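## Task

Take the foam block that sits on the low shelf and put it completely inside the back tote (the front tote is whichever tote is closest to the bench's open edge). Neither tote nor the cartons stored beneath the bench may be shifted or rotated. The robot must not tip over or finish leaning, or the task fails. The block has to stay in the tote by itself; if the robot must hold it there at the end, it is not done.

## Robot and tools

Robot: TidyBot++, a single-arm mobile robot. The base (0.54 m long, 0.50 m wide, 0.38 m tall) rolls on four powered casters. On top is one seven-joint arm with a two-finger gripper. The shoulder sits 0.12 m ahead of the base centre, 0.68 m up. Cameras: base_camera and wrist_camera (the latter looks along the hand). Loose objects may occasionally get a brief push from outside.

Frames: the base frame has its origin on the floor under the base centre, x forward, y left, z up. hand_pose is reported in it: the point between the finger pads, with its z axis along the fingers and its y axis the direction the fingers open. The odometry frame is the base frame as it was when the scene began; base_odometry counts wheel turns only (slip looks like travel) and drifts a few cm and degrees over many moves. Heading is positive leftward, -3.142 to 3.142. base_tilt is in degrees, positive when leaning forward or right.

execute_actions(actions, cameras): actions is a list holding exactly one action, or empty to just fetch state and images. An action may have base, joints, or both, plus optional speeds; its parts start together. base holds exactly one relative move from where the base currently is: translate_m (metres, forward +, -2 to 2), strafe_m (metres, left +, -2 to 2) or rotate_rad (radians, counter-clockwise from above +, -6.3 to 6.3). joints is a dictionary of absolute targets by name, in radians: joint_1_rad (any angle; whole arm about vertical, positive = clockwise from above, opposite to rotate_rad), joint_2_rad shoulder -2.249 to 2.249, joint_3_rad (any angle; upper-arm twist), joint_4_rad elbow -2.579 to 2.579, joint_5_rad (any angle; forearm twist), joint_6_rad wrist -2.099 to 2.099, joint_7_rad (any angle; hand roll, hand down: positive = counter-clockwise from above, at 1.57 fingers open left/right). gripper_pos is absolute, 0 (open, gap about 85 mm) to 1 (closed); gap is roughly 85*(1-gripper_pos) mm. Done-tolerances: ±0.039 for joints 1-4, ±0.056 for 5-7, ±0.03 gripper. Free-turning joints go the short way; for bigger turns send steps below half a revolution. speeds caps top speed for this action only: translate_m and strafe_m 0.05-0.5 m/s, rotate_rad 0.1-1.57 rad/s (max is default). Base moves needing over 8.667 s, or any action over 15 s, are refused; so is any unknown key or out-of-range number, and then nothing moves. cameras: list of "base_camera", "wrist_camera", "all"; omitted/null/["all"] gives all, [] none. A joint or base left out of an action may still be driving toward an older target. If a call reports a stop, later calls in the same reply are skipped.

wait(seconds 0-10): nothing new commanded; returns state and images. zoom_image(camera, region=[x0,y0,x1,y1] pixels, top-left origin, at most 504x504): closer view of that camera's latest full image. finished_scene(scene): ends the given scene (1 or 2) permanently after the last command is held; reports success and gives the next task. The goal must already hold stably. Replying with no tool call ends everything.

Arm geometry: upper arm 0.42 m, forearm 0.31 m, hand 0.31 m to the hand point. With joint_1_rad=0, joint_3_rad=3.14, joint_5_rad=0 (near the start) the arm moves in the base's x-z plane; angles from vertical (forward +) are upper = j2, forearm = j2-j4, hand = j2-j4-j6. Forward reach from shoulder = sum of length*sin(angle); height above shoulder = sum of length*cos(angle). From 3.14, raising joint_3_rad swings a forward-bent forearm right; raising joint_5_rad swings a bent hand right. It starts folded, hand down, sticking up to 0.08 m past the base front, elbow up to 1.15 m high. A downward-pointing hand reaches at most about 0.94 m high, only near the base. Closed fingertips reach about 20 mm beyond the hand point.

Result lines: base_status and joint_status say how each motion ended. done = reached (for base, wheels turned fully, even if slipping). off_target = rested away from target, possibly still pushing. contact_stop/time_out (base only) = target dropped, holding. A blocked base shoves hard until timeout and may still say done well short of target. "joint command not followed" with "cause:" = arm targets withheld because the arm would hit itself; gripper still runs; withheld joints show not_followed and may be retried each action until a valid target is sent. No check prevents the arm hitting the base; "ARM HIT" flags a hard hit. on_its_own lists uncommanded motion. Gripper at 1 reading done means empty; off_target means something is held at the shown reading. motor_effort gives percent of max per motor (positive toward higher values), bracketed peak for the last action; readings carry fixed bias and noise.

Practical cautions: friction leaves joints a bit off target even when done; correct by sending last command + (wanted - read), since repeating a target does nothing. Hand positions are off by 1-2 cm; trust the cameras; don't aim fingers right at the floor. Held objects make the arm sag; never command a joint to its current reading while holding something. Torque sensors fault at 104.5 N m (joints 1-4) or 51.3 N m (5-7), warning at 56.7/29.4; a fault freezes arm and gripper 10 s. Motor torque is about 54 N m (34 for joints 5-7). Holding loads heats motors: MOTOR HOT from 60 °C, OVER-TEMPERATURE FAULT at 75 °C (arm sinks; keys show limit_stop_at_motor_heat, resend). The robot holds its last command while you compose replies. Avoid tipping: don't drive while the arm is caught above about 0.8 m, avoid sideways pushes on a raised hand; retract the arm or back off to right a lean. Avoid drops, slams, shoving totes or cartons, and hard pushes.

Each tool is called after ">>>" by a JSON object that holds its "api" and its "payload", one argument or row to a line.

## Session

I'll start by looking at the current state and camera images.

>>> {"api": "execute_actions", "payload": {
  "actions": []
}}

Scene clock: 0.00 s.
base_odometry: x=+0.000 y=+0.000 heading=+0.000 (m, m, rad; odometry frame)
base_tilt: forward=-0.6 right=-0.1 (deg)
base_status: not commanded
joint_positions: joint_1_rad=-0.011 joint_2_rad=-0.303 joint_3_rad=+3.183 joint_4_rad=-2.525 joint_5_rad=-0.016 joint_6_rad=-0.870 joint_7_rad=+1.607 gripper_pos=+0.000
joint_status: not commanded
motor_effort: joint_1_rad=+0 joint_2_rad=-1 joint_3_rad=+0 joint_4_rad=+13 joint_5_rad=+1 joint_6_rad=+1 joint_7_rad=-1 (%)
hand_pose: x=+0.2593 y=+0.0024 z=+0.5820 quat_wxyz=(-0.012, +1.000, -0.002, +0.025) (m; base frame)
pictures: base_camera, wrist_camera
Images, in order (width x height): base_camera 644x364, wrist_camera 644x476.

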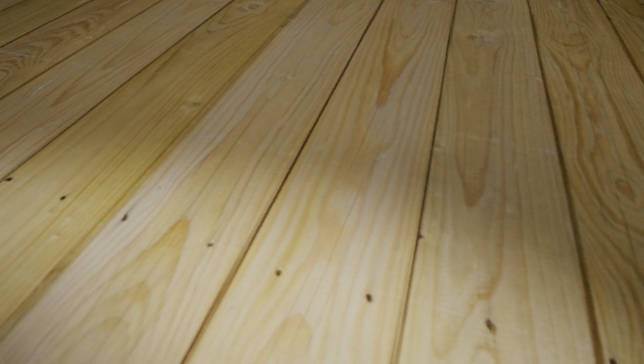

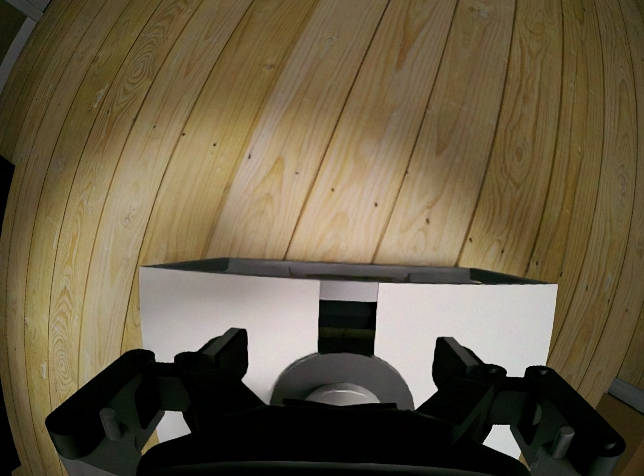

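>>> {"api": "execute_actions", "payload": {
  "actions": [
    {"joints": {"joint_6_rad": 0.3}}
  ]
}}

Scene clock: 5.63 s.
base_odometry: x=+0.000 y=+0.000 heading=+0.000 (m, m, rad; odometry frame)
base_tilt: forward=-0.6 right=-0.1 (deg)
base_status: not commanded
joint_positions: joint_1_rad=-0.011 joint_2_rad=-0.303 joint_3_rad=+3.183 joint_4_rad=-2.525 joint_5_rad=-0.016 joint_6_rad=+0.301 joint_7_rad=+1.607 gripper_pos=+0.000
joint_status: all done
motor_effort: joint_1_rad=+1(0) joint_2_rad=-5(6) joint_3_rad=+0(0) joint_4_rad=+17(17) joint_5_rad=+1(1) joint_6_rad=+8(8) joint_7_rad=+0(0) (%)
hand_pose: x=+0.5362 y=-0.0136 z=+0.7861 quat_wxyz=(+0.011, +0.820, -0.008, +0.573) (m; base frame)
pictures: base_camera, wrist_camera
Images, in order (width x height): base_camera 644x364, wrist_camera 644x476.

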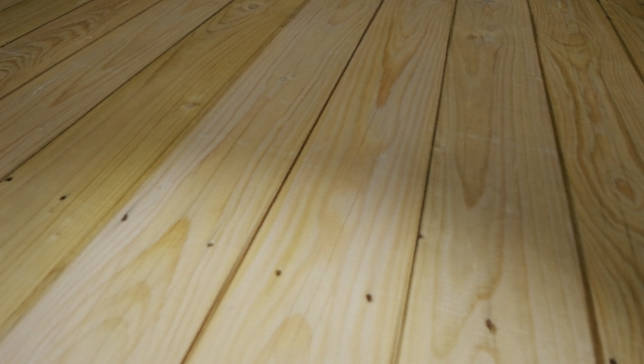

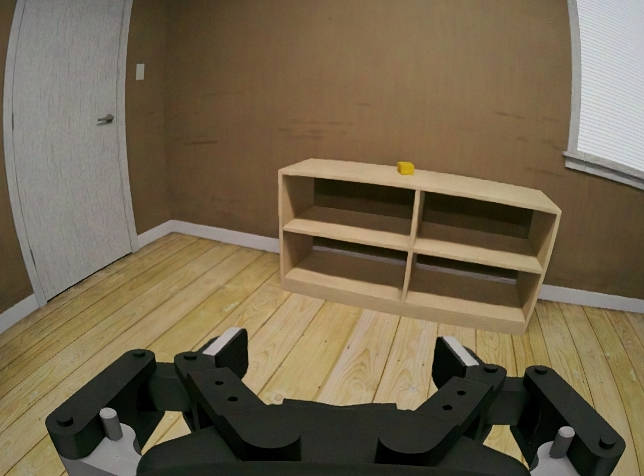

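>>> {"api": "zoom_image", "payload": {
  "camera": "wrist_camera",
  "region": [260, 130, 580, 340]
}}

>>> {"api": "execute_actions", "payload": {
  "actions": [
    {"joints": {"joint_1_rad": 1.5}}
  ],
  "cameras": ["wrist_camera"]
}}

Region (260, 130, 580, 340) of wrist_camera's 644x476 image, scaled by 1.575; it fills the top 331 rows of this view, and the rest is white.

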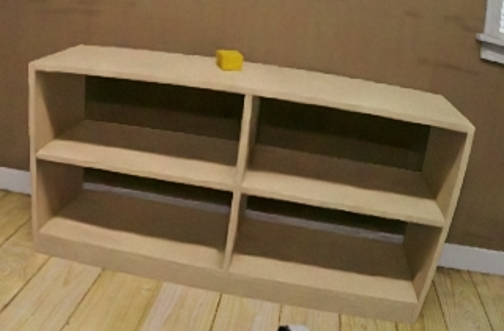

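Scene clock: 11.07 s.
base_odometry: x=+0.000 y=+0.000 heading=+0.000 (m, m, rad; odometry frame)
base_tilt: forward=-0.6 right=-0.1 (deg)
base_status: not commanded
joint_positions: joint_1_rad=+1.477 joint_2_rad=-0.303 joint_3_rad=+3.183 joint_4_rad=-2.525 joint_5_rad=-0.016 joint_6_rad=+0.301 joint_7_rad=+1.607 gripper_pos=+0.000
joint_status: all done
motor_effort: joint_1_rad=+0(1) joint_2_rad=-6(6) joint_3_rad=-1(0) joint_4_rad=+17(17) joint_5_rad=+1(2) joint_6_rad=+7(7) joint_7_rad=-1(0) (%)
hand_pose: x=+0.1402 y=-0.4169 z=+0.7861 quat_wxyz=(+0.396, +0.598, -0.561, +0.414) (m; base frame)
pictures: wrist_camera
Images, in order (width x height): wrist_camera 644x476.

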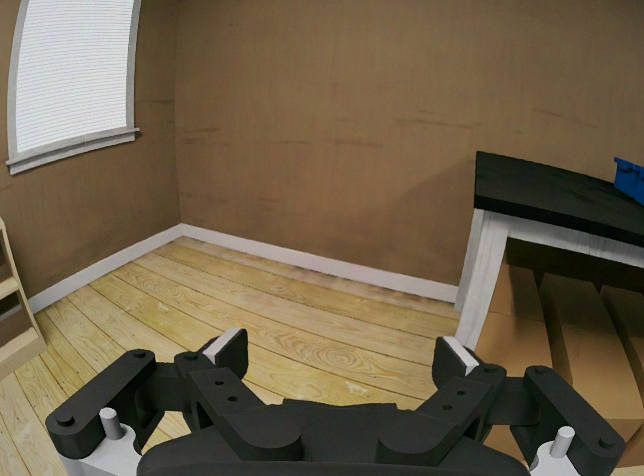

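>>> {"api": "execute_actions", "payload": {
  "actions": [
    {"joints": {"joint_1_rad": 2.2, "joint_2_rad": -0.5, "joint_4_rad": -1.9, "joint_6_rad": -0.7}}
  ],
  "cameras": ["wrist_camera"]
}}

Scene clock: 18.27 s.
base_odometry: x=+0.000 y=+0.000 heading=+0.000 (m, m, rad; odometry frame)
base_tilt: forward=-0.6 right=-0.1 (deg)
base_status: not commanded
joint_positions: joint_1_rad=+2.177 joint_2_rad=-0.485 joint_3_rad=+3.183 joint_4_rad=-1.917 joint_5_rad=-0.016 joint_6_rad=-0.680 joint_7_rad=+1.607 gripper_pos=+0.000
joint_status: all done
motor_effort: joint_1_rad=+1(1) joint_2_rad=-3(7) joint_3_rad=+0(1) joint_4_rad=+20(20) joint_5_rad=+1(1) joint_6_rad=+6(7) joint_7_rad=+0(1) (%)
hand_pose: x=-0.1106 y=-0.3058 z=+0.9372 quat_wxyz=(+0.437, +0.397, -0.775, +0.227) (m; base frame)
pictures: wrist_camera
Images, in order (width x height): wrist_camera 644x476.

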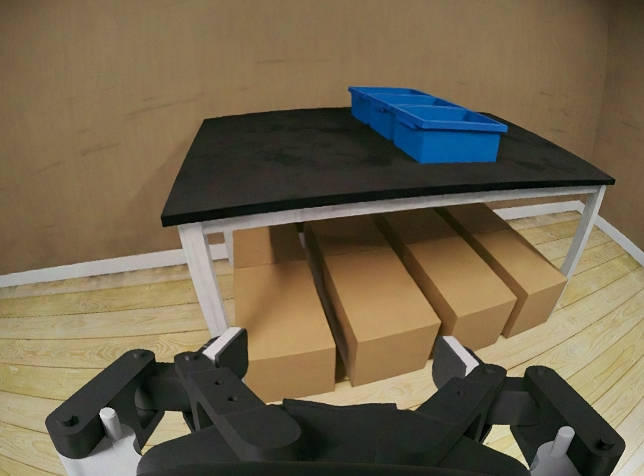

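>>> {"api": "zoom_image", "payload": {
  "camera": "wrist_camera",
  "region": [300, 60, 644, 260]
}}

Region (300, 60, 644, 260) of wrist_camera's 644x476 image, scaled by 1.465; it fills the top 293 rows of this view, and the rest is white.

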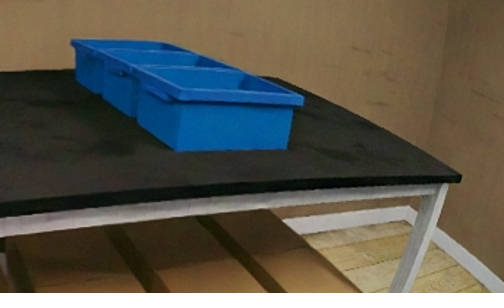

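>>> {"api": "zoom_image", "payload": {
  "camera": "wrist_camera",
  "region": [140, 180, 460, 420]
}}

>>> {"api": "zoom_image", "payload": {
  "camera": "wrist_camera",
  "region": [400, 150, 644, 380]
}}

>>> {"api": "zoom_image", "payload": {
  "camera": "wrist_camera",
  "region": [335, 75, 525, 175]
}}

Region (140, 180, 460, 420) of wrist_camera's 644x476 image, scaled by 1.575; it fills the top 378 rows of this view, and the rest is white.

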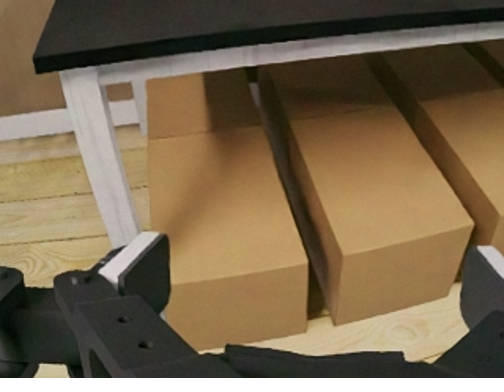

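Region (400, 150, 644, 380) of wrist_camera's 644x476 image, scaled by 2.066; it fills the top 475 rows of this view, and the rest is white.

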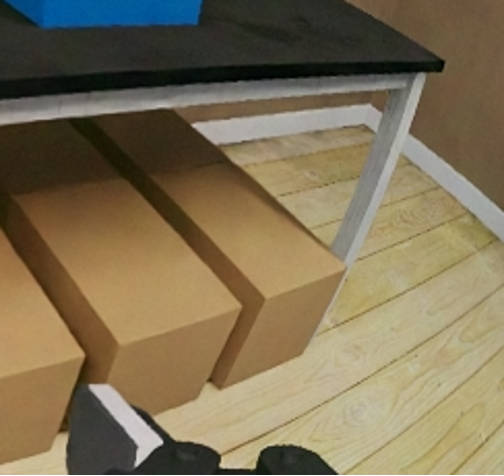

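Region (335, 75, 525, 175) of wrist_camera's 644x476 image, scaled by 2.653; it fills the top 265 rows of this view, and the rest is white.

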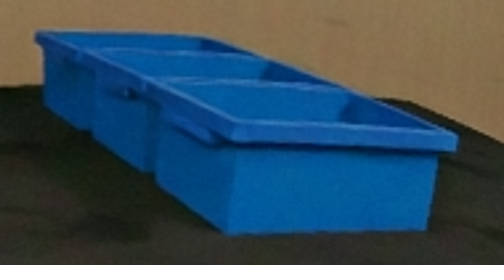

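>>> {"api": "execute_actions", "payload": {
  "actions": [
    {"base": {"rotate_rad": -0.16}, "joints": {"joint_1_rad": 0.0, "joint_2_rad": -0.3, "joint_3_rad": 3.14, "joint_4_rad": -2.2, "joint_5_rad": 0.0, "joint_6_rad": -0.2, "joint_7_rad": 1.57}}
  ],
  "cameras": ["wrist_camera"]
}}

Scene clock: 141.53 s.
base_odometry: x=+0.000 y=+0.000 heading=-0.160 (m, m, rad; odometry frame)
base_tilt: forward=-0.6 right=-0.1 (deg)
base_status: done
joint_positions: joint_1_rad=+0.023 joint_2_rad=-0.319 joint_3_rad=+3.158 joint_4_rad=-2.179 joint_5_rad=-0.016 joint_6_rad=-0.222 joint_7_rad=+1.597 gripper_pos=+0.000
joint_status: all done
motor_effort: joint_1_rad=+0(0) joint_2_rad=-7(7) joint_3_rad=+0(1) joint_4_rad=+19(21) joint_5_rad=+1(0) joint_6_rad=+7(7) joint_7_rad=-1(0) (%)
hand_pose: x=+0.5597 y=-0.0151 z=+0.8392 quat_wxyz=(+0.008, +0.863, -0.013, +0.505) (m; base frame)
pictures: wrist_camera
Images, in order (width x height): wrist_camera 644x476.

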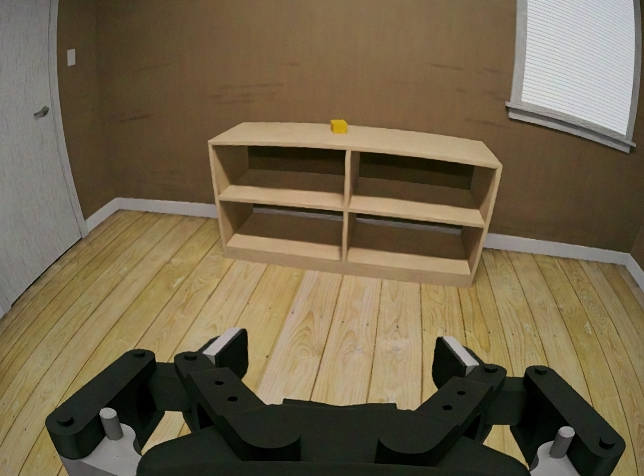

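>>> {"api": "execute_actions", "payload": {
  "actions": [
    {"base": {"translate_m": 1.3}, "joints": {"joint_2_rad": -0.4, "joint_4_rad": -2.1, "joint_6_rad": -0.55}}
  ]
}}

Scene clock: 147.70 s.
base_odometry: x=+1.283 y=-0.209 heading=-0.161 (m, m, rad; odometry frame)
base_tilt: forward=-0.6 right=-0.1 (deg)
base_status: done
joint_positions: joint_1_rad=+0.023 joint_2_rad=-0.400 joint_3_rad=+3.157 joint_4_rad=-2.116 joint_5_rad=-0.016 joint_6_rad=-0.540 joint_7_rad=+1.596 gripper_pos=+0.000
joint_status: all done
motor_effort: joint_1_rad=+1(1) joint_2_rad=-5(10) joint_3_rad=+0(1) joint_4_rad=+19(22) joint_5_rad=+1(1) joint_6_rad=+6(6) joint_7_rad=+0(0) (%)
hand_pose: x=+0.5073 y=-0.0114 z=+0.8269 quat_wxyz=(+0.004, +0.903, -0.011, +0.428) (m; base frame)
pictures: base_camera, wrist_camera
Images, in order (width x height): base_camera 644x364, wrist_camera 644x476.

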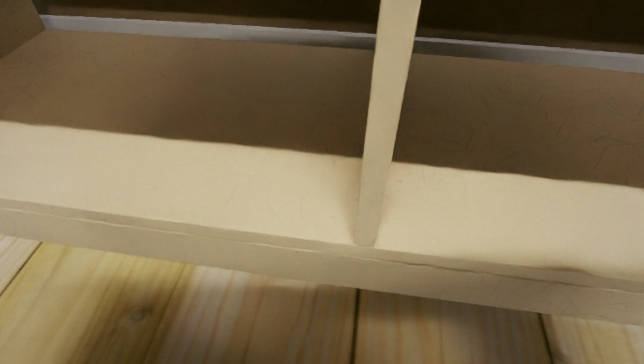

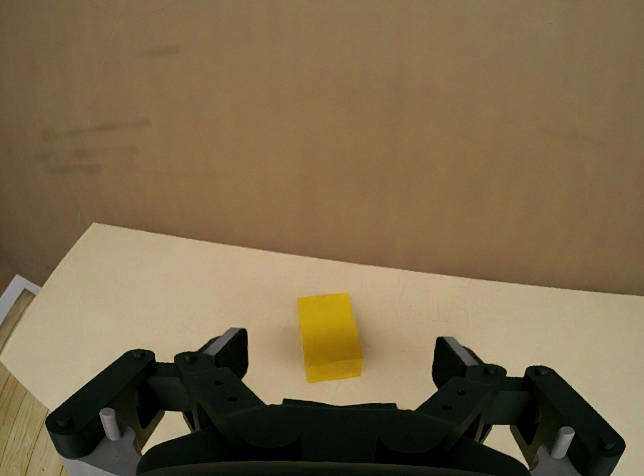

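>>> {"api": "zoom_image", "payload": {
  "camera": "wrist_camera",
  "region": [260, 250, 420, 410]
}}

Region (260, 250, 420, 410) of wrist_camera's 644x476 image, scaled by 3.150.

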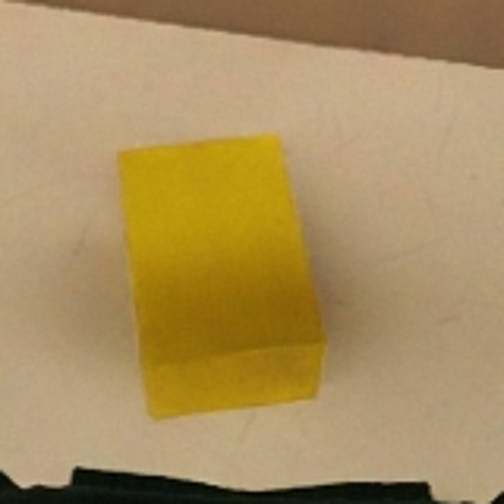

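>>> {"api": "execute_actions", "payload": {
  "actions": [
    {"joints": {"joint_1_rad": -0.035, "joint_2_rad": 0.615, "joint_3_rad": 3.125, "joint_4_rad": -0.905, "joint_5_rad": 0.015, "joint_6_rad": -1.63, "joint_7_rad": 1.76}}
  ],
  "cameras": ["wrist_camera"]
}}

Scene clock: 227.27 s.
base_odometry: x=+1.283 y=-0.209 heading=-0.161 (m, m, rad; odometry frame)
base_tilt: forward=-0.6 right=-0.1 (deg)
base_status: not commanded
joint_positions: joint_1_rad=-0.009 joint_2_rad=+0.604 joint_3_rad=+3.145 joint_4_rad=-0.925 joint_5_rad=-0.016 joint_6_rad=-1.609 joint_7_rad=+1.734 gripper_pos=+0.000
joint_status: all done
motor_effort: joint_1_rad=+1(1) joint_2_rad=-33(35) joint_3_rad=-1(1) joint_4_rad=+15(19) joint_5_rad=+1(0) joint_6_rad=+1(6) joint_7_rad=+0(1) (%)
hand_pose: x=+0.6731 y=+0.0096 z=+0.7301 quat_wxyz=(-0.007, +0.996, +0.085, +0.002) (m; base frame)
pictures: wrist_camera
Images, in order (width x height): wrist_camera 644x476.

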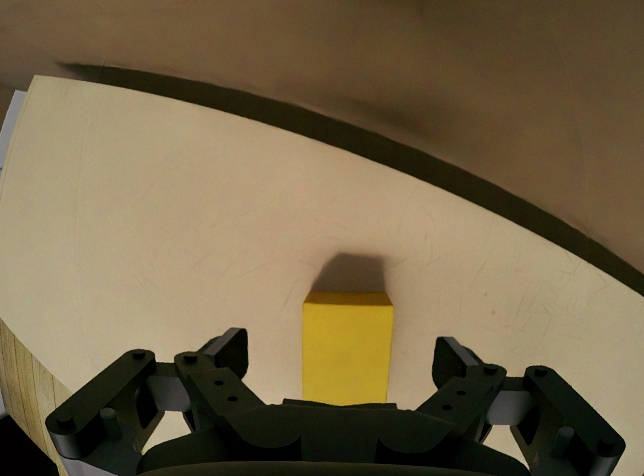

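>>> {"api": "zoom_image", "payload": {
  "camera": "wrist_camera",
  "region": [220, 240, 470, 420]
}}

Region (220, 240, 470, 420) of wrist_camera's 644x476 image, scaled by 2.016; it fills the top 363 rows of this view, and the rest is white.

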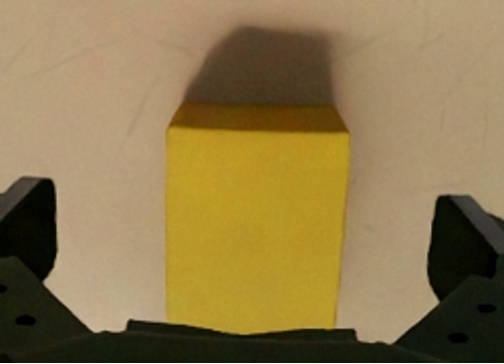

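>>> {"api": "execute_actions", "payload": {
  "actions": [
    {"joints": {"joint_2_rad": 0.618, "joint_4_rad": -1.2, "joint_6_rad": -1.33}}
  ],
  "cameras": ["wrist_camera"]
}}

Scene clock: 250.17 s.
base_odometry: x=+1.283 y=-0.209 heading=-0.161 (m, m, rad; odometry frame)
base_tilt: forward=-0.6 right=-0.1 (deg)
base_status: not commanded
joint_positions: joint_1_rad=-0.009 joint_2_rad=+0.609 joint_3_rad=+3.145 joint_4_rad=-1.184 joint_5_rad=-0.016 joint_6_rad=-1.350 joint_7_rad=+1.734 gripper_pos=+0.000
joint_status: all done
motor_effort: joint_1_rad=+1(1) joint_2_rad=-34(36) joint_3_rad=+0(1) joint_4_rad=+15(16) joint_5_rad=+1(1) joint_6_rad=+0(0) joint_7_rad=+0(1) (%)
hand_pose: x=+0.6657 y=+0.0093 z=+0.6462 quat_wxyz=(-0.007, +0.997, +0.083, +0.000) (m; base frame)
pictures: wrist_camera
Images, in order (width x height): wrist_camera 644x476.

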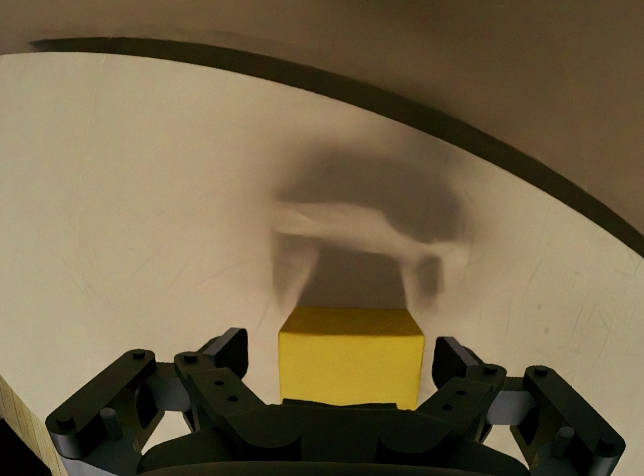

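>>> {"api": "execute_actions", "payload": {
  "actions": [
    {"joints": {"gripper_pos": 1.0}}
  ],
  "cameras": ["wrist_camera"]
}}

Scene clock: 256.87 s.
base_odometry: x=+1.283 y=-0.209 heading=-0.161 (m, m, rad; odometry frame)
base_tilt: forward=-0.6 right=-0.1 (deg)
base_status: not commanded
joint_positions: joint_1_rad=-0.009 joint_2_rad=+0.606 joint_3_rad=+3.145 joint_4_rad=-1.185 joint_5_rad=-0.016 joint_6_rad=-1.349 joint_7_rad=+1.734 gripper_pos=+0.392
joint_status: gripper_pos off_target (ended at +0.392, target +1.000)
motor_effort: joint_1_rad=+1(0) joint_2_rad=-29(34) joint_3_rad=-1(0) joint_4_rad=+13(15) joint_5_rad=+1(0) joint_6_rad=+0(1) joint_7_rad=+0(1) (%)
hand_pose: x=+0.6657 y=+0.0094 z=+0.6476 quat_wxyz=(-0.007, +0.997, +0.083, +0.001) (m; base frame)
pictures: wrist_camera
Images, in order (width x height): wrist_camera 644x476.

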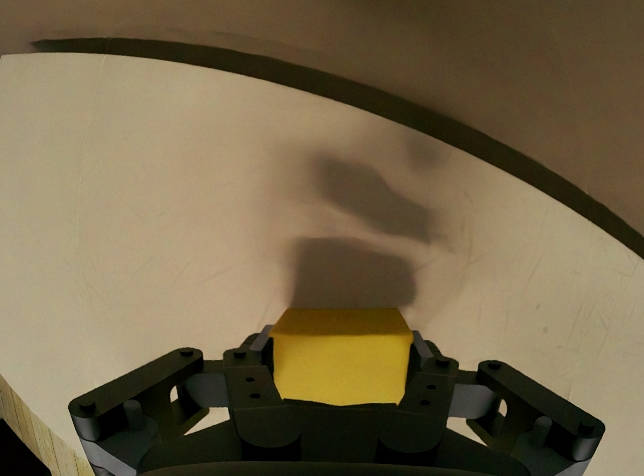

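>>> {"api": "execute_actions", "payload": {
  "actions": [
    {"base": {"translate_m": -1.88}, "joints": {"joint_2_rad": -0.3}}
  ]
}}

Scene clock: 296.93 s.
base_odometry: x=-0.572 y=+0.095 heading=-0.162 (m, m, rad; odometry frame)
base_tilt: forward=-0.6 right=-0.1 (deg)
base_status: done
joint_positions: joint_1_rad=-0.013 joint_2_rad=-0.300 joint_3_rad=+3.142 joint_4_rad=-1.194 joint_5_rad=-0.015 joint_6_rad=-1.342 joint_7_rad=+1.734 gripper_pos=+0.392
joint_status: all done
motor_effort: joint_1_rad=+1(1) joint_2_rad=-5(39) joint_3_rad=+0(1) joint_4_rad=+16(18) joint_5_rad=+1(0) joint_6_rad=+6(7) joint_7_rad=+0(1) (%)
hand_pose: x=+0.4848 y=+0.0104 z=+1.0883 quat_wxyz=(+0.026, +0.896, +0.081, +0.437) (m; base frame)
pictures: base_camera, wrist_camera
Images, in order (width x height): base_camera 644x364, wrist_camera 644x476.

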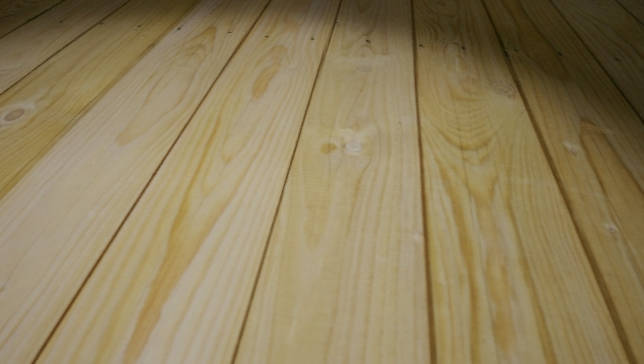

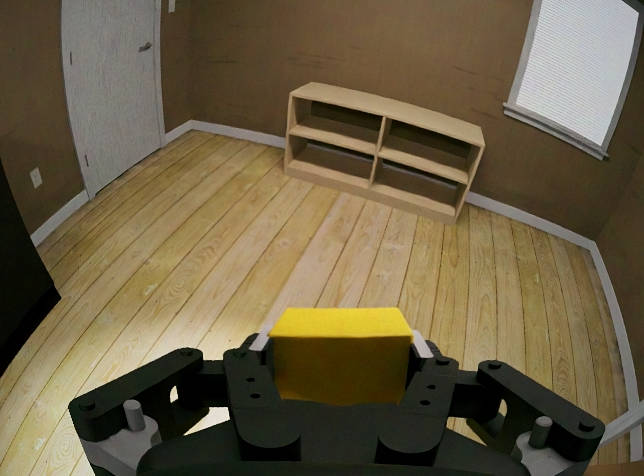

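Block is held. Now turn to face the bench.

>>> {"api": "execute_actions", "payload": {
  "actions": [
    {"base": {"rotate_rad": -1.715}, "joints": {"joint_7_rad": 1.545, "joint_5_rad": 0.03, "joint_1_rad": 0.02}}
  ]
}}

Scene clock: 300.97 s.
base_odometry: x=-0.572 y=+0.095 heading=-1.876 (m, m, rad; odometry frame)
base_tilt: forward=-0.6 right=-0.1 (deg)
base_status: done
joint_positions: joint_1_rad=+0.004 joint_2_rad=-0.300 joint_3_rad=+3.136 joint_4_rad=-1.194 joint_5_rad=+0.003 joint_6_rad=-1.342 joint_7_rad=+1.556 gripper_pos=+0.392
joint_status: all done
motor_effort: joint_1_rad=+1(1) joint_2_rad=-5(7) joint_3_rad=+0(2) joint_4_rad=+16(17) joint_5_rad=+1(2) joint_6_rad=+6(7) joint_7_rad=+0(0) (%)
hand_pose: x=+0.4848 y=+0.0017 z=+1.0883 quat_wxyz=(-0.001, +0.899, -0.006, +0.437) (m; base frame)
pictures: base_camera, wrist_camera
Images, in order (width x height): base_camera 644x364, wrist_camera 644x476.

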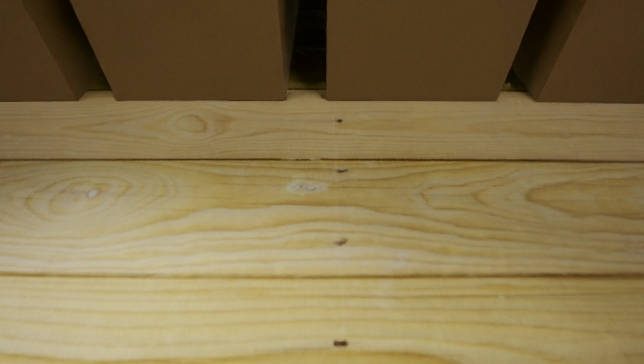

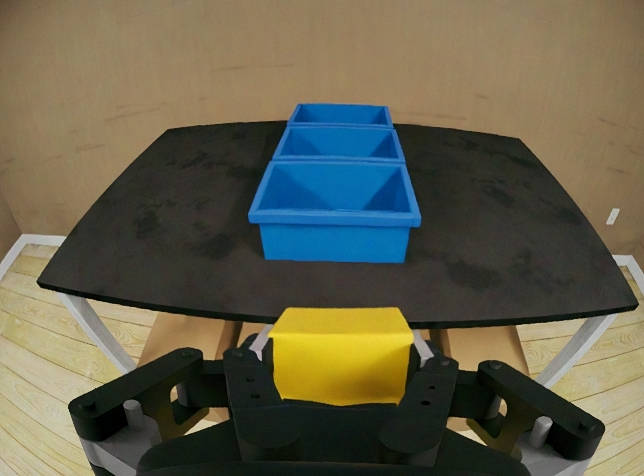

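>>> {"api": "zoom_image", "payload": {
  "camera": "wrist_camera",
  "region": [230, 90, 450, 280]
}}

>>> {"api": "zoom_image", "payload": {
  "camera": "wrist_camera",
  "region": [140, 240, 560, 400]
}}

Region (230, 90, 450, 280) of wrist_camera's 644x476 image, scaled by 2.291; it fills the top 435 rows of this view, and the rest is white.

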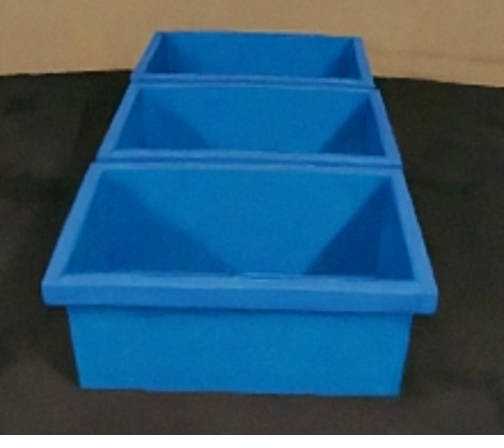

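Region (140, 240, 560, 400) of wrist_camera's 644x476 image, scaled by 1.200; it fills the top 192 rows of this view, and the rest is white.

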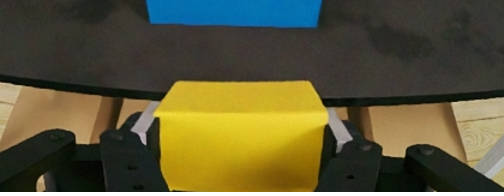

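>>> {"api": "zoom_image", "payload": {
  "camera": "wrist_camera",
  "region": [180, 280, 290, 345]
}}

>>> {"api": "zoom_image", "payload": {
  "camera": "wrist_camera",
  "region": [20, 240, 180, 380]
}}

Region (180, 280, 290, 345) of wrist_camera's 644x476 image, scaled by 4.582; it fills the top 298 rows of this view, and the rest is white.

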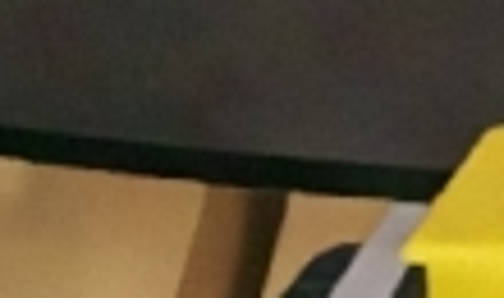

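Region (20, 240, 180, 380) of wrist_camera's 644x476 image, scaled by 3.150; it fills the top 441 rows of this view, and the rest is white.

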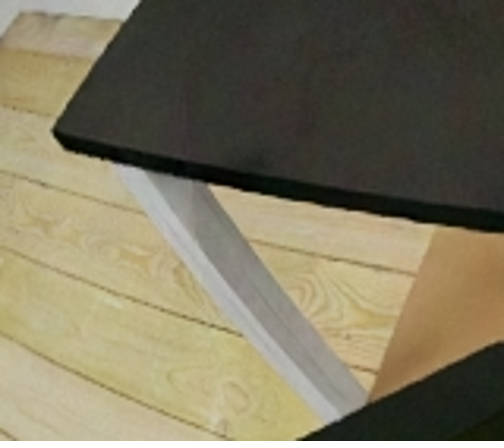

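>>> {"api": "execute_actions", "payload": {
  "actions": [
    {"base": {"translate_m": 0.43}}
  ]
}}

Scene clock: 395.53 s.
base_odometry: x=-0.702 y=-0.315 heading=-1.877 (m, m, rad; odometry frame)
base_tilt: forward=-0.6 right=-0.1 (deg)
base_status: done
joint_positions: joint_1_rad=+0.004 joint_2_rad=-0.292 joint_3_rad=+3.136 joint_4_rad=-1.194 joint_5_rad=+0.003 joint_6_rad=-1.342 joint_7_rad=+1.556 gripper_pos=+0.392
joint_status: not commanded
motor_effort: joint_1_rad=+1(0) joint_2_rad=-6(9) joint_3_rad=+0(1) joint_4_rad=+16(17) joint_5_rad=+1(2) joint_6_rad=+7(7) joint_7_rad=-1(1) (%)
hand_pose: x=+0.4879 y=+0.0017 z=+1.0855 quat_wxyz=(-0.001, +0.901, -0.006, +0.434) (m; base frame)
pictures: base_camera, wrist_camera
Images, in order (width x height): base_camera 644x364, wrist_camera 644x476.

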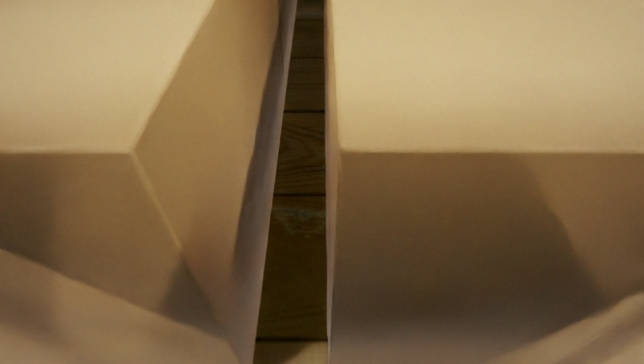

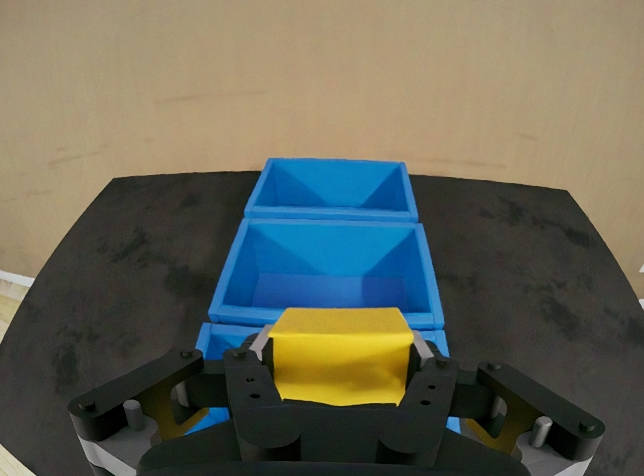

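>>> {"api": "zoom_image", "payload": {
  "camera": "wrist_camera",
  "region": [200, 145, 460, 345]
}}

Region (200, 145, 460, 345) of wrist_camera's 644x476 image, scaled by 1.938; it fills the top 388 rows of this view, and the rest is white.

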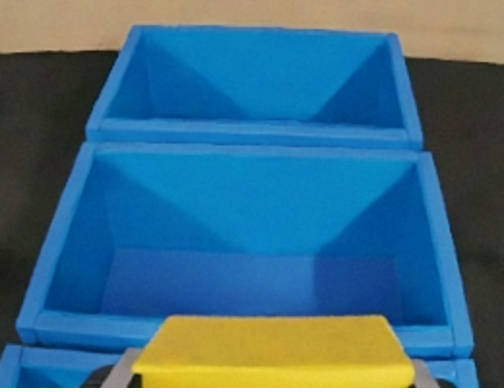

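>>> {"api": "zoom_image", "payload": {
  "camera": "wrist_camera",
  "region": [235, 150, 335, 240]
}}

>>> {"api": "zoom_image", "payload": {
  "camera": "wrist_camera",
  "region": [340, 150, 440, 240]
}}

Region (235, 150, 335, 240) of wrist_camera's 644x476 image, scaled by 5.040; it fills the top 454 rows of this view, and the rest is white.

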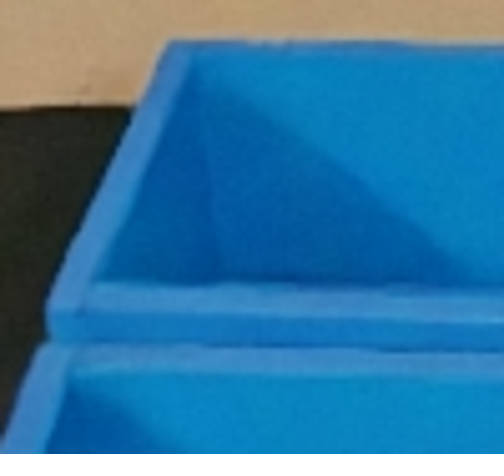

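Region (340, 150, 440, 240) of wrist_camera's 644x476 image, scaled by 5.040; it fills the top 454 rows of this view, and the rest is white.

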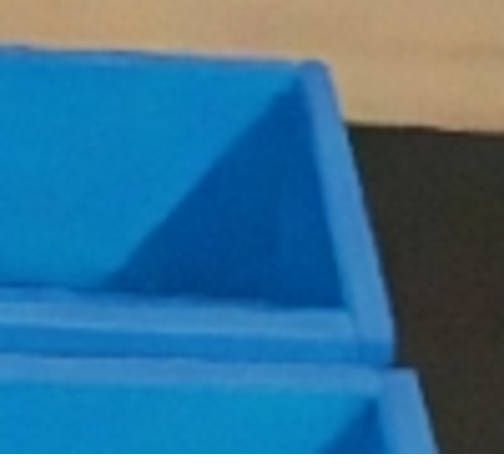

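>>> {"api": "execute_actions", "payload": {
  "actions": [
    {"base": {"translate_m": 0.03}, "speeds": {"translate_m": 0.1}, "joints": {"joint_1_rad": -0.05, "joint_2_rad": 0.6, "joint_4_rad": -0.685, "joint_6_rad": -0.625, "joint_7_rad": 1.59}}
  ]
}}

Scene clock: 471.13 s.
base_odometry: x=-0.711 y=-0.344 heading=-1.878 (m, m, rad; odometry frame)
base_tilt: forward=-0.6 right=-0.1 (deg)
base_status: done
joint_positions: joint_1_rad=-0.025 joint_2_rad=+0.603 joint_3_rad=+3.136 joint_4_rad=-0.707 joint_5_rad=+0.003 joint_6_rad=-0.648 joint_7_rad=+1.564 gripper_pos=+0.392
joint_status: all done
motor_effort: joint_1_rad=+1(0) joint_2_rad=-39(42) joint_3_rad=-1(1) joint_4_rad=+20(21) joint_5_rad=+1(2) joint_6_rad=+7(8) joint_7_rad=-1(1) (%)
hand_pose: x=+0.9493 y=+0.0240 z=+0.9916 quat_wxyz=(-0.010, +0.830, +0.009, +0.558) (m; base frame)
pictures: base_camera, wrist_camera
Images, in order (width x height): base_camera 644x364, wrist_camera 644x476.

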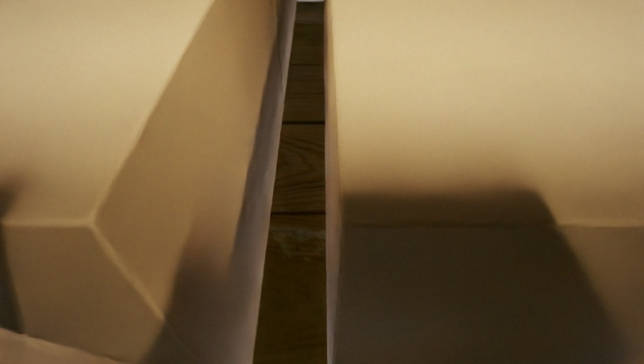

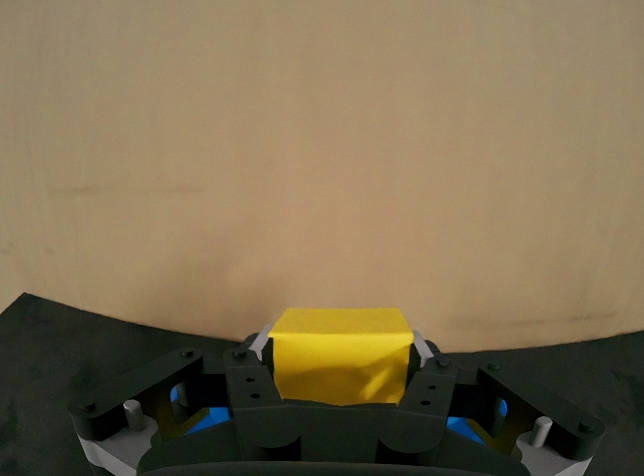

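>>> {"api": "execute_actions", "payload": {
  "actions": [
    {"joints": {"joint_2_rad": 0.706, "joint_4_rad": -0.586, "joint_6_rad": -0.905}}
  ],
  "cameras": ["wrist_camera"]
}}

Scene clock: 486.30 s.
base_odometry: x=-0.711 y=-0.344 heading=-1.878 (m, m, rad; odometry frame)
base_tilt: forward=-0.6 right=-0.1 (deg)
base_status: not commanded
joint_positions: joint_1_rad=-0.025 joint_2_rad=+0.709 joint_3_rad=+3.136 joint_4_rad=-0.604 joint_5_rad=+0.003 joint_6_rad=-0.895 joint_7_rad=+1.564 gripper_pos=+0.392
joint_status: all done
motor_effort: joint_1_rad=+0(1) joint_2_rad=-42(44) joint_3_rad=-1(1) joint_4_rad=+20(22) joint_5_rad=+1(1) joint_6_rad=+6(8) joint_7_rad=+0(0) (%)
hand_pose: x=+0.9468 y=+0.0237 z=+0.8960 quat_wxyz=(-0.008, +0.893, +0.009, +0.450) (m; base frame)
pictures: wrist_camera
Images, in order (width x height): wrist_camera 644x476.

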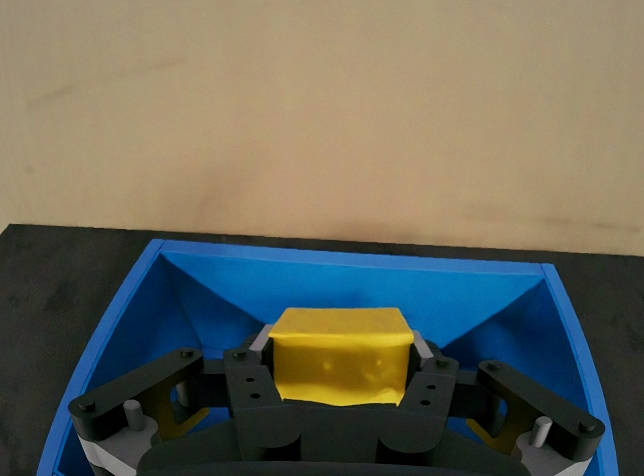

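>>> {"api": "execute_actions", "payload": {
  "actions": [
    {"joints": {"joint_4_rad": -0.655, "joint_6_rad": -0.945}}
  ],
  "cameras": ["wrist_camera"]
}}

Scene clock: 503.83 s.
base_odometry: x=-0.711 y=-0.344 heading=-1.878 (m, m, rad; odometry frame)
base_tilt: forward=-0.6 right=-0.1 (deg)
base_status: not commanded
joint_positions: joint_1_rad=-0.025 joint_2_rad=+0.711 joint_3_rad=+3.136 joint_4_rad=-0.647 joint_5_rad=+0.003 joint_6_rad=-0.929 joint_7_rad=+1.564 gripper_pos=+0.392
joint_status: all done
motor_effort: joint_1_rad=+1(0) joint_2_rad=-42(43) joint_3_rad=-1(0) joint_4_rad=+20(21) joint_5_rad=+1(1) joint_6_rad=+6(7) joint_7_rad=+0(0) (%)
hand_pose: x=+0.9353 y=+0.0234 z=+0.8626 quat_wxyz=(-0.008, +0.910, +0.009, +0.414) (m; base frame)
pictures: wrist_camera
Images, in order (width x height): wrist_camera 644x476.

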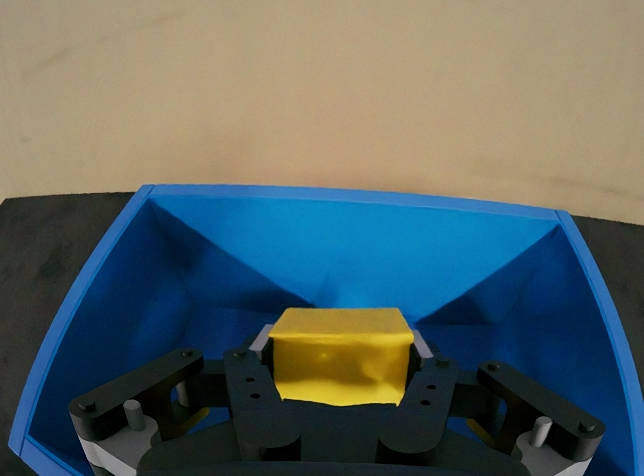

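>>> {"api": "execute_actions", "payload": {
  "actions": [
    {"joints": {"gripper_pos": 0.15}}
  ],
  "cameras": ["wrist_camera"]
}}

Scene clock: 515.40 s.
base_odometry: x=-0.711 y=-0.344 heading=-1.878 (m, m, rad; odometry frame)
base_tilt: forward=-0.6 right=-0.1 (deg)
base_status: not commanded
joint_positions: joint_1_rad=-0.025 joint_2_rad=+0.711 joint_3_rad=+3.136 joint_4_rad=-0.647 joint_5_rad=+0.003 joint_6_rad=-0.929 joint_7_rad=+1.564 gripper_pos=+0.150
joint_status: all done
motor_effort: joint_1_rad=+0(0) joint_2_rad=-40(41) joint_3_rad=-1(1) joint_4_rad=+19(19) joint_5_rad=+1(1) joint_6_rad=+6(6) joint_7_rad=+0(0) (%)
hand_pose: x=+0.9353 y=+0.0234 z=+0.8626 quat_wxyz=(-0.008, +0.910, +0.009, +0.414) (m; base frame)
pictures: wrist_camera
Images, in order (width x height): wrist_camera 644x476.

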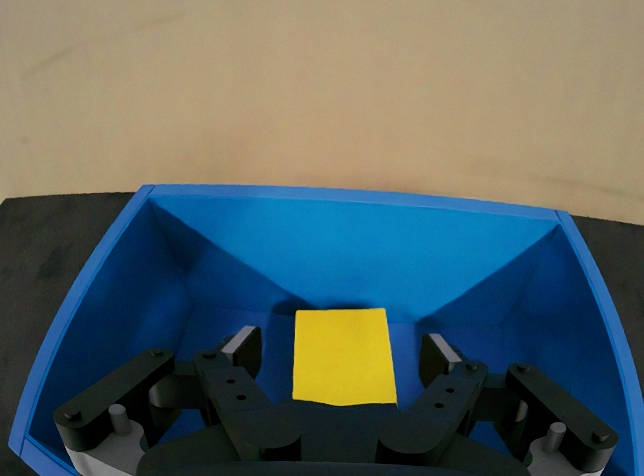

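>>> {"api": "execute_actions", "payload": {
  "actions": [
    {"joints": {"joint_2_rad": 0.45}}
  ],
  "cameras": ["wrist_camera"]
}}

Scene clock: 520.23 s.
base_odometry: x=-0.711 y=-0.344 heading=-1.878 (m, m, rad; odometry frame)
base_tilt: forward=-0.6 right=-0.1 (deg)
base_status: not commanded
joint_positions: joint_1_rad=-0.025 joint_2_rad=+0.445 joint_3_rad=+3.136 joint_4_rad=-0.648 joint_5_rad=+0.003 joint_6_rad=-0.929 joint_7_rad=+1.564 gripper_pos=+0.150
joint_status: all done
motor_effort: joint_1_rad=+1(1) joint_2_rad=-32(44) joint_3_rad=-1(1) joint_4_rad=+18(21) joint_5_rad=+1(1) joint_6_rad=+7(7) joint_7_rad=-1(1) (%)
hand_pose: x=+0.8589 y=+0.0216 z=+1.0708 quat_wxyz=(-0.009, +0.847, +0.009, +0.531) (m; base frame)
pictures: wrist_camera
Images, in order (width x height): wrist_camera 644x476.

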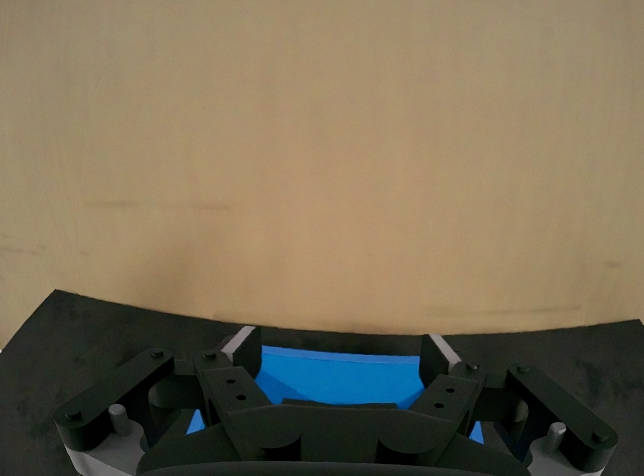

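>>> {"api": "finished_scene", "payload": {
  "scene": 1
}}

The scene is finished: the task was done.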